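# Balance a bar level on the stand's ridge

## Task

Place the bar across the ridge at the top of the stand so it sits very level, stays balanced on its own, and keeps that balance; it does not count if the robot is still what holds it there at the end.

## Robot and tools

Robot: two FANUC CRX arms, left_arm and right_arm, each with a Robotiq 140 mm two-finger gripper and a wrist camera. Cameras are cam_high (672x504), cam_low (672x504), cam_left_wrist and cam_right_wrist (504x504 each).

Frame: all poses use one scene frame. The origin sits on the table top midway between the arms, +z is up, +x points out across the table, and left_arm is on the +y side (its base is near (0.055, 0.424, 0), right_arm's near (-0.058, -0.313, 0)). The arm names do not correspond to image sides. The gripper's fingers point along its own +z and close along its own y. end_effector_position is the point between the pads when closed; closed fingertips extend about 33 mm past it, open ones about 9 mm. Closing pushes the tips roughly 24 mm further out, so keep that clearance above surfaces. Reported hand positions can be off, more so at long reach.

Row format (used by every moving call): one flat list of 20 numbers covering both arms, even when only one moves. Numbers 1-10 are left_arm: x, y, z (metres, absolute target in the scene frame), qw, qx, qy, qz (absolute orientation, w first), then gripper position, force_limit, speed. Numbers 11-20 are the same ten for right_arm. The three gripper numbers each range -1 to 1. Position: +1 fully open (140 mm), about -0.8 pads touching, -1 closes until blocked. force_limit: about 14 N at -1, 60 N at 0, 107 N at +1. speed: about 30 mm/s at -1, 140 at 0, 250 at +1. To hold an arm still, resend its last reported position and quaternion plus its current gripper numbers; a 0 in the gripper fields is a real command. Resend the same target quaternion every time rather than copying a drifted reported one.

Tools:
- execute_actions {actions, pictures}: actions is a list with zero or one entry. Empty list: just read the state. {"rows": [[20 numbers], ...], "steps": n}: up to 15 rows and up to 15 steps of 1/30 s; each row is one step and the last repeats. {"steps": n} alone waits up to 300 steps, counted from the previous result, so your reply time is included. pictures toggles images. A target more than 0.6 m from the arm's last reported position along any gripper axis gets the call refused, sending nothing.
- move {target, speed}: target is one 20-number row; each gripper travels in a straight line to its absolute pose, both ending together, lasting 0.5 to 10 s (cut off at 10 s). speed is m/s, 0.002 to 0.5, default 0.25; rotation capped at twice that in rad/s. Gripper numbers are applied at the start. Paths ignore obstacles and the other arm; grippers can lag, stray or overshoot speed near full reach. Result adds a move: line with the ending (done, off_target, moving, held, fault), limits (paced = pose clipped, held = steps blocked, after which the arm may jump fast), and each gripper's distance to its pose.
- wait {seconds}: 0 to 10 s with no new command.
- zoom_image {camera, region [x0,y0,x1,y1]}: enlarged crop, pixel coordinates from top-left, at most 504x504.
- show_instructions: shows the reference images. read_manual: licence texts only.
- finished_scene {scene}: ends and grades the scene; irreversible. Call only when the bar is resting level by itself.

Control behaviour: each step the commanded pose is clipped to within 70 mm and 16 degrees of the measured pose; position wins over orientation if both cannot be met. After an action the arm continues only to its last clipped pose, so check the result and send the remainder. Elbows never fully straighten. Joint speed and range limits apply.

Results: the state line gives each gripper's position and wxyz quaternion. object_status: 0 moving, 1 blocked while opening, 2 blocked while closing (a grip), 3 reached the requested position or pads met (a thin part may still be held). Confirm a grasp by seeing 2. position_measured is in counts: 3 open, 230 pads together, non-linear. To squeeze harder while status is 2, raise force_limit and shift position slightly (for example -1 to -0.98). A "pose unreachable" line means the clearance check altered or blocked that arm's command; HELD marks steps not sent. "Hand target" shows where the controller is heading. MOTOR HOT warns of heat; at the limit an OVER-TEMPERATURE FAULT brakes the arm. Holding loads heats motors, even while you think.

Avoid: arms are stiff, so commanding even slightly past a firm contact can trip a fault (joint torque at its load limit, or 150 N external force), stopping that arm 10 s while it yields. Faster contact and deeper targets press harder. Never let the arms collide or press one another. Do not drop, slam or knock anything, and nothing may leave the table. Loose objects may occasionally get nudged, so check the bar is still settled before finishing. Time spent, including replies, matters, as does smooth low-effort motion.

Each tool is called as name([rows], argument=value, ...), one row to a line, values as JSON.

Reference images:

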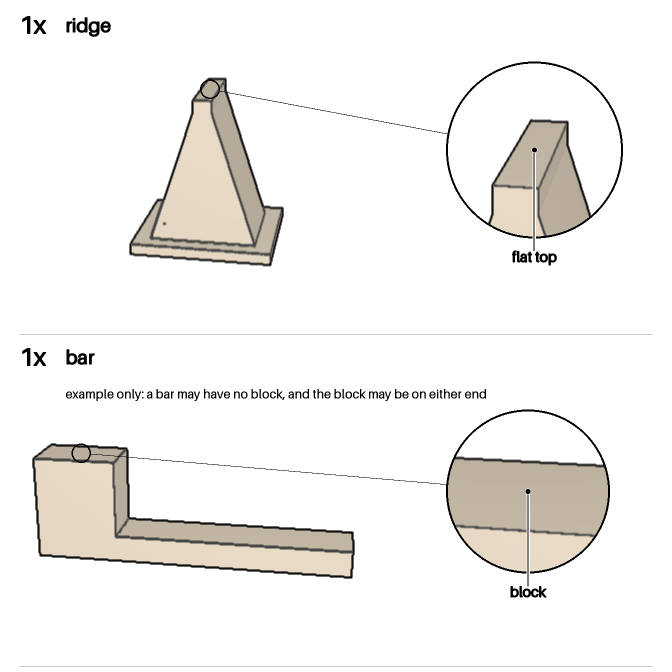

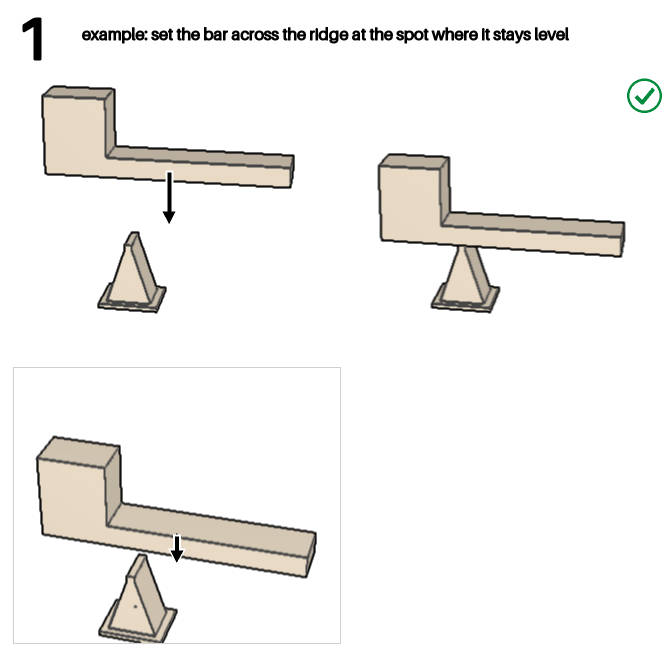

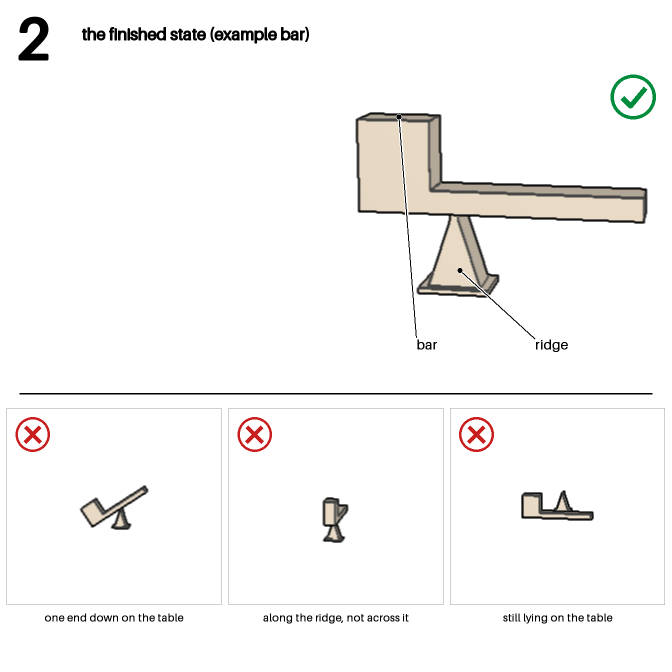

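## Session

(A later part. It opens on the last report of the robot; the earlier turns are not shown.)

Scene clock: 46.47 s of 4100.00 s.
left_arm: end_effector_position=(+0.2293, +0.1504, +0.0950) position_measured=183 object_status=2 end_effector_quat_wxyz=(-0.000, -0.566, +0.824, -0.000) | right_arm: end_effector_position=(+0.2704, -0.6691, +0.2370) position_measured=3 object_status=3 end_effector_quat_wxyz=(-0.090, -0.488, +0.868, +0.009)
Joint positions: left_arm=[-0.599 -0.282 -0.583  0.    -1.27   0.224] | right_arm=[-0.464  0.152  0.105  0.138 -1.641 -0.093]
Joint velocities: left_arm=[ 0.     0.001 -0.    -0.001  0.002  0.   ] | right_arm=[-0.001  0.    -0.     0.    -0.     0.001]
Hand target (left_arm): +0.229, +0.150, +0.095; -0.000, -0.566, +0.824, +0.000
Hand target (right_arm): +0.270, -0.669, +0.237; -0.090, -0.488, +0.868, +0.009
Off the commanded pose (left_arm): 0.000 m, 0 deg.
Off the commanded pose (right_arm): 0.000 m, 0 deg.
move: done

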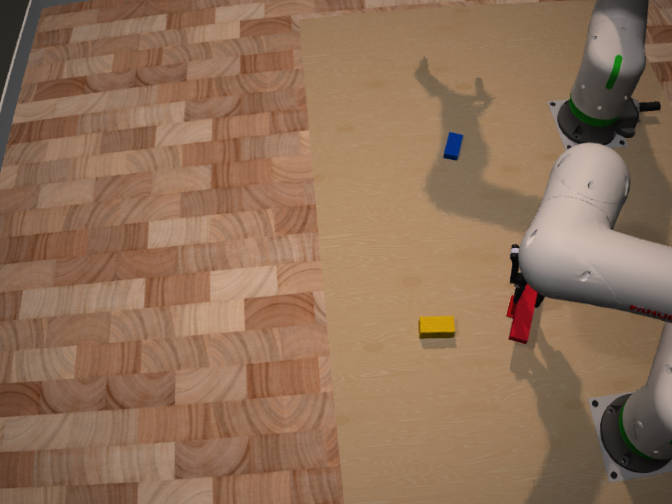

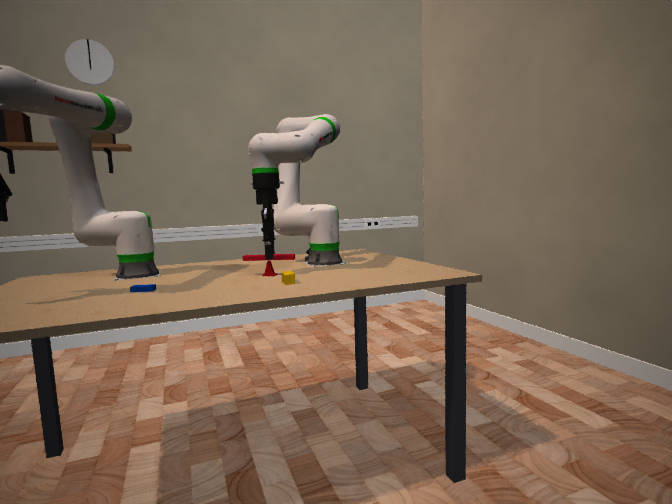

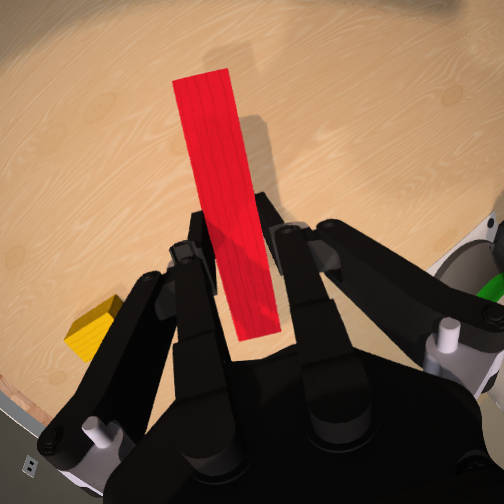

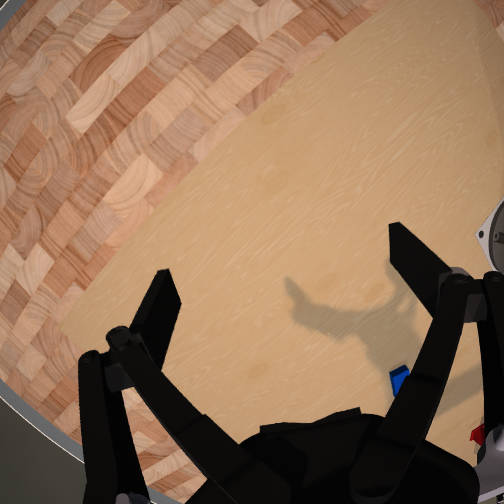

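move(target=[0.2293,0.1504,0.0928,0,0.566,-0.824,0,-1,-0.3,-0.5,0.2704,-0.6691,0.237,-0.09,-0.488,0.868,0.009,1,0,0], speed=0.005)

move(target=[0.2293,0.1504,0.0928,0,0.566,-0.824,0,-0.2,-0.3,-1,0.2704,-0.6691,0.237,-0.09,-0.488,0.868,0.009,1,0,0])

zoom_image(camera="cam_low", region=[230, 235, 310, 285])

Scene clock: 50.83 s of 4100.00 s.
left_arm: end_effector_position=(+0.2293, +0.1504, +0.0928) position_measured=183 object_status=2 end_effector_quat_wxyz=(-0.000, -0.566, +0.824, -0.000) | right_arm: end_effector_position=(+0.2704, -0.6691, +0.2370) position_measured=3 object_status=3 end_effector_quat_wxyz=(-0.090, -0.488, +0.868, +0.009)
Joint positions: left_arm=[-0.599 -0.28  -0.587  0.    -1.265  0.224] | right_arm=[-0.464  0.152  0.105  0.138 -1.641 -0.093]
Joint velocities: left_arm=[-0.     0.001 -0.    -0.001  0.001  0.   ] | right_arm=[-0.001 -0.001  0.    -0.    -0.    -0.001]
Hand target (left_arm): +0.229, +0.150, +0.093; -0.000, -0.566, +0.824, -0.000
Hand target (right_arm): +0.270, -0.669, +0.237; -0.090, -0.488, +0.868, +0.009
Off the commanded pose (left_arm): 0.000 m, 0 deg.
Off the commanded pose (right_arm): 0.000 m, 0 deg.
After step 90, 0.67 s passed at rest.
move: done

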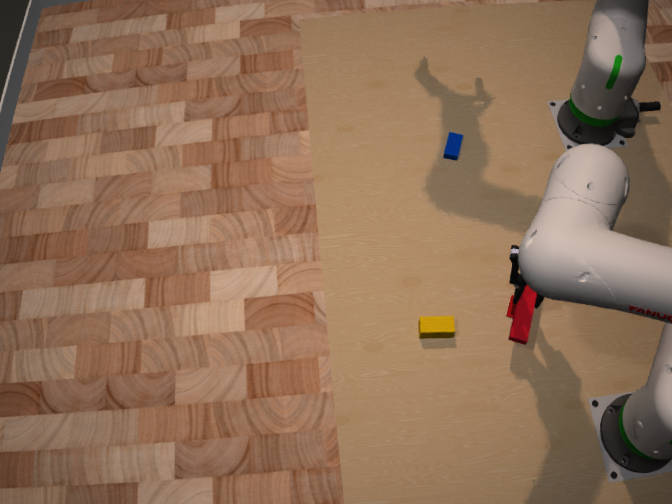

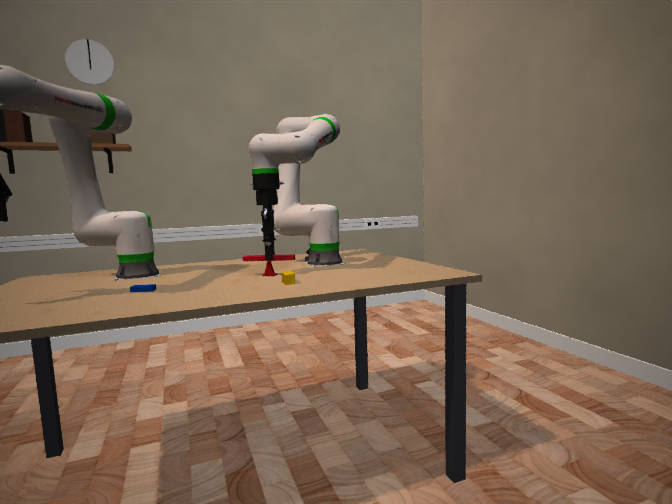

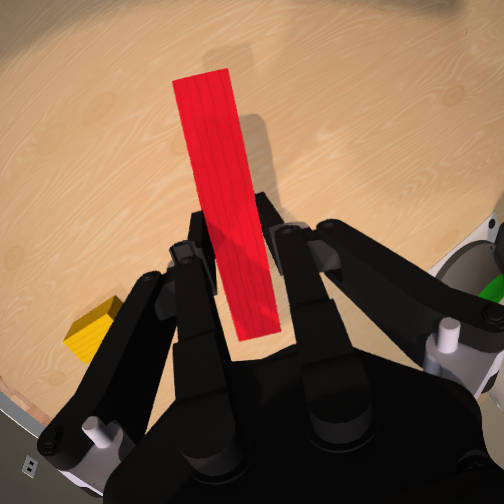

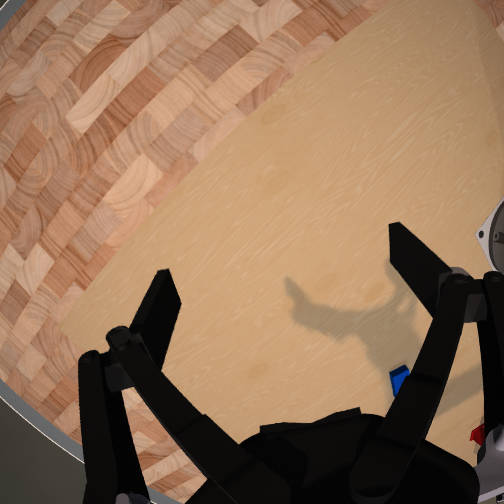

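Scene clock: 51.63 s of 4100.00 s.
left_arm: end_effector_position=(+0.2293, +0.1504, +0.0928) position_measured=154 object_status=0 end_effector_quat_wxyz=(-0.000, -0.566, +0.824, +0.000) | right_arm: end_effector_position=(+0.2704, -0.6691, +0.2370) position_measured=3 object_status=3 end_effector_quat_wxyz=(-0.090, -0.488, +0.868, +0.009)
Joint positions: left_arm=[-0.599 -0.28  -0.587  0.    -1.265  0.224] | right_arm=[-0.464  0.152  0.105  0.138 -1.641 -0.093]
Joint velocities: left_arm=[ 0.     0.001  0.     0.     0.001 -0.001] | right_arm=[ 0.    -0.    -0.001  0.     0.002  0.   ]
Hand target (left_arm): +0.229, +0.150, +0.093; -0.000, -0.566, +0.824, +0.000
Hand target (right_arm): +0.270, -0.669, +0.237; -0.090, -0.488, +0.868, +0.009
Off the commanded pose (left_arm): 0.000 m, 0 deg.
Off the commanded pose (right_arm): 0.000 m, 0 deg.
move: done

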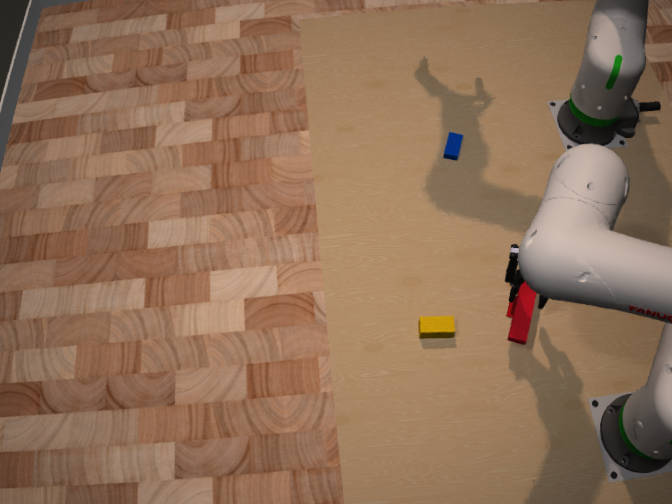

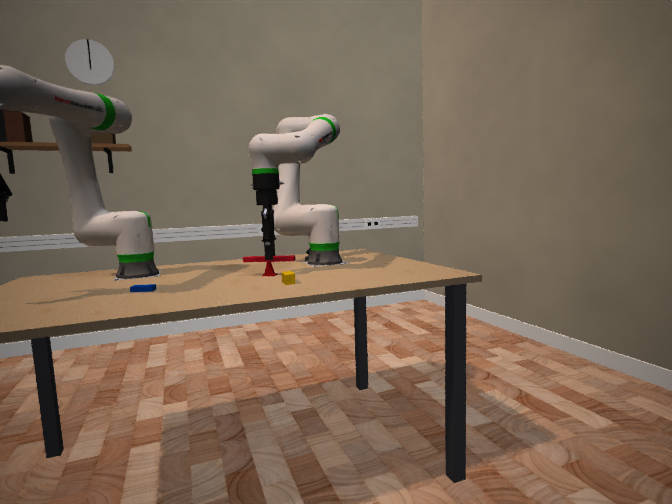

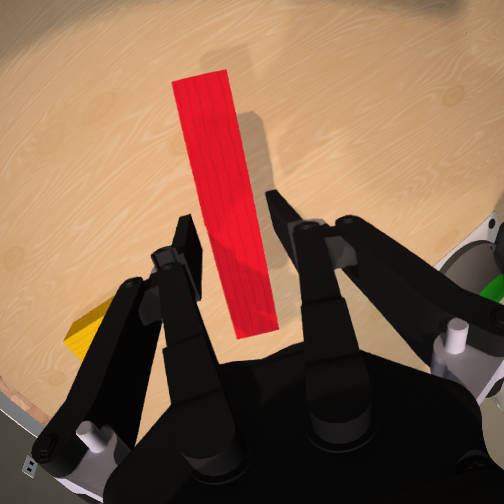

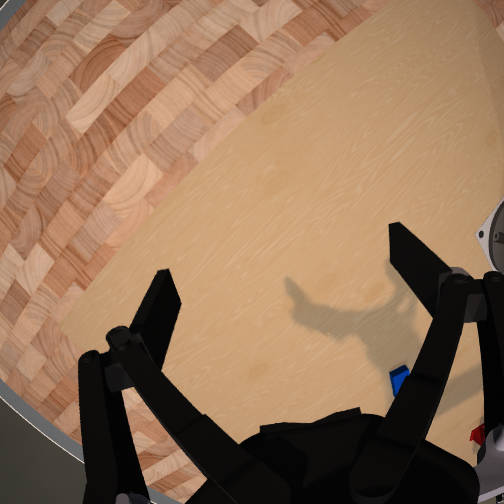

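Region (230, 235, 310, 285) of cam_low's 672x504 image, scaled by 6.300, with more detail than that image has; it fills the top 315 rows of this view, and the rest is white.

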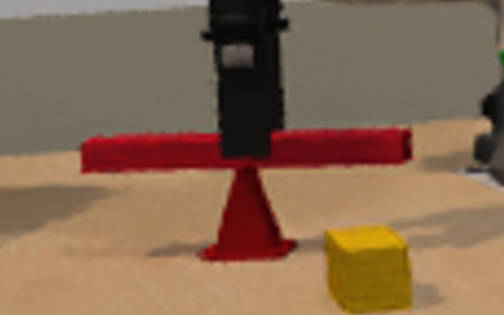

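move(target=[0.2293,0.1504,0.16,0,0.566,-0.824,0,-0.2,-0.3,-1,0.2704,-0.6691,0.237,-0.09,-0.488,0.868,0.009,1,0,0], speed=0.15)

zoom_image(camera="cam_low", region=[230, 235, 310, 285])

Scene clock: 60.10 s of 4100.00 s.
left_arm: end_effector_position=(+0.2290, +0.1504, +0.1600) position_measured=154 object_status=3 end_effector_quat_wxyz=(-0.000, -0.566, +0.824, -0.000) | right_arm: end_effector_position=(+0.2704, -0.6691, +0.2370) position_measured=3 object_status=3 end_effector_quat_wxyz=(-0.090, -0.488, +0.868, +0.009)
Joint positions: left_arm=[-0.599 -0.322 -0.456  0.    -1.437  0.224] | right_arm=[-0.464  0.152  0.105  0.138 -1.641 -0.093]
Joint velocities: left_arm=[ 0.001 -0.     0.002 -0.    -0.001 -0.001] | right_arm=[ 0.001 -0.     0.     0.     0.001 -0.001]
Hand target (left_arm): +0.229, +0.151, +0.160; +0.000, -0.566, +0.824, +0.000
Hand target (right_arm): +0.270, -0.669, +0.237; -0.090, -0.488, +0.868, +0.009
Off the commanded pose (left_arm): 0.000 m, 0 deg.
Off the commanded pose (right_arm): 0.000 m, 0 deg.
After step 90, 4.60 s passed at rest.
move: done

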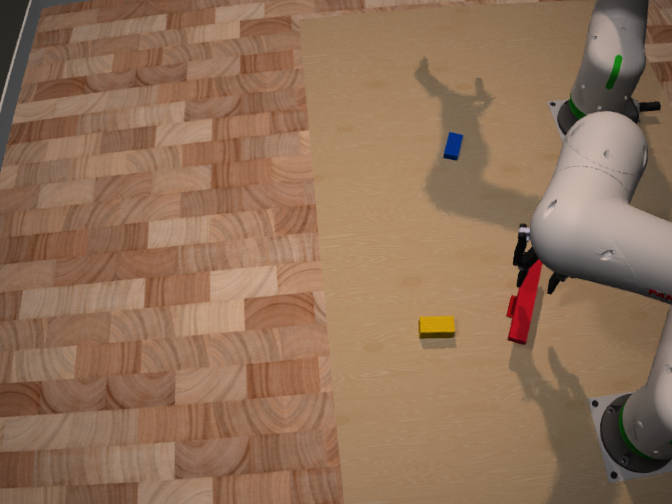

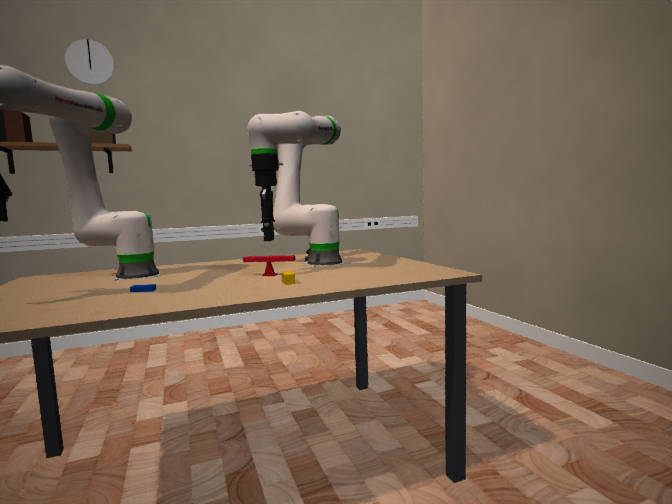

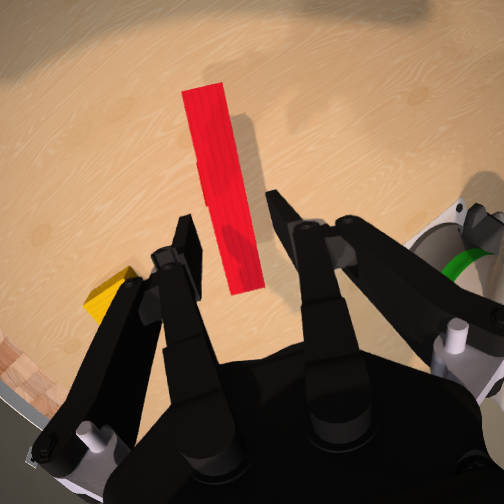

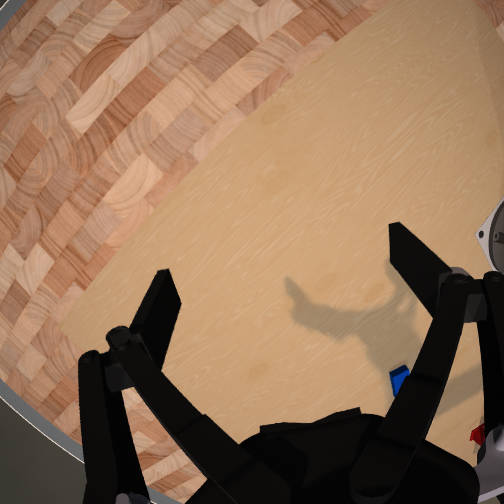

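Region (230, 235, 310, 285) of cam_low's 672x504 image, scaled by 6.300, with more detail than that image has; it fills the top 315 rows of this view, and the rest is white.

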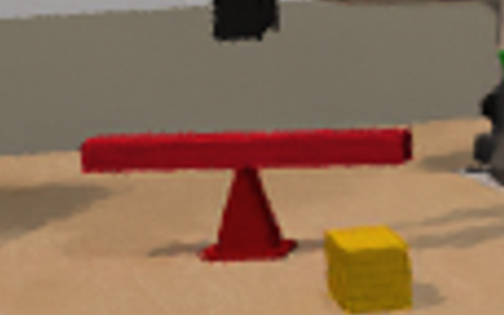

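finished_scene(scene=1)

The scene is finished: the task was done.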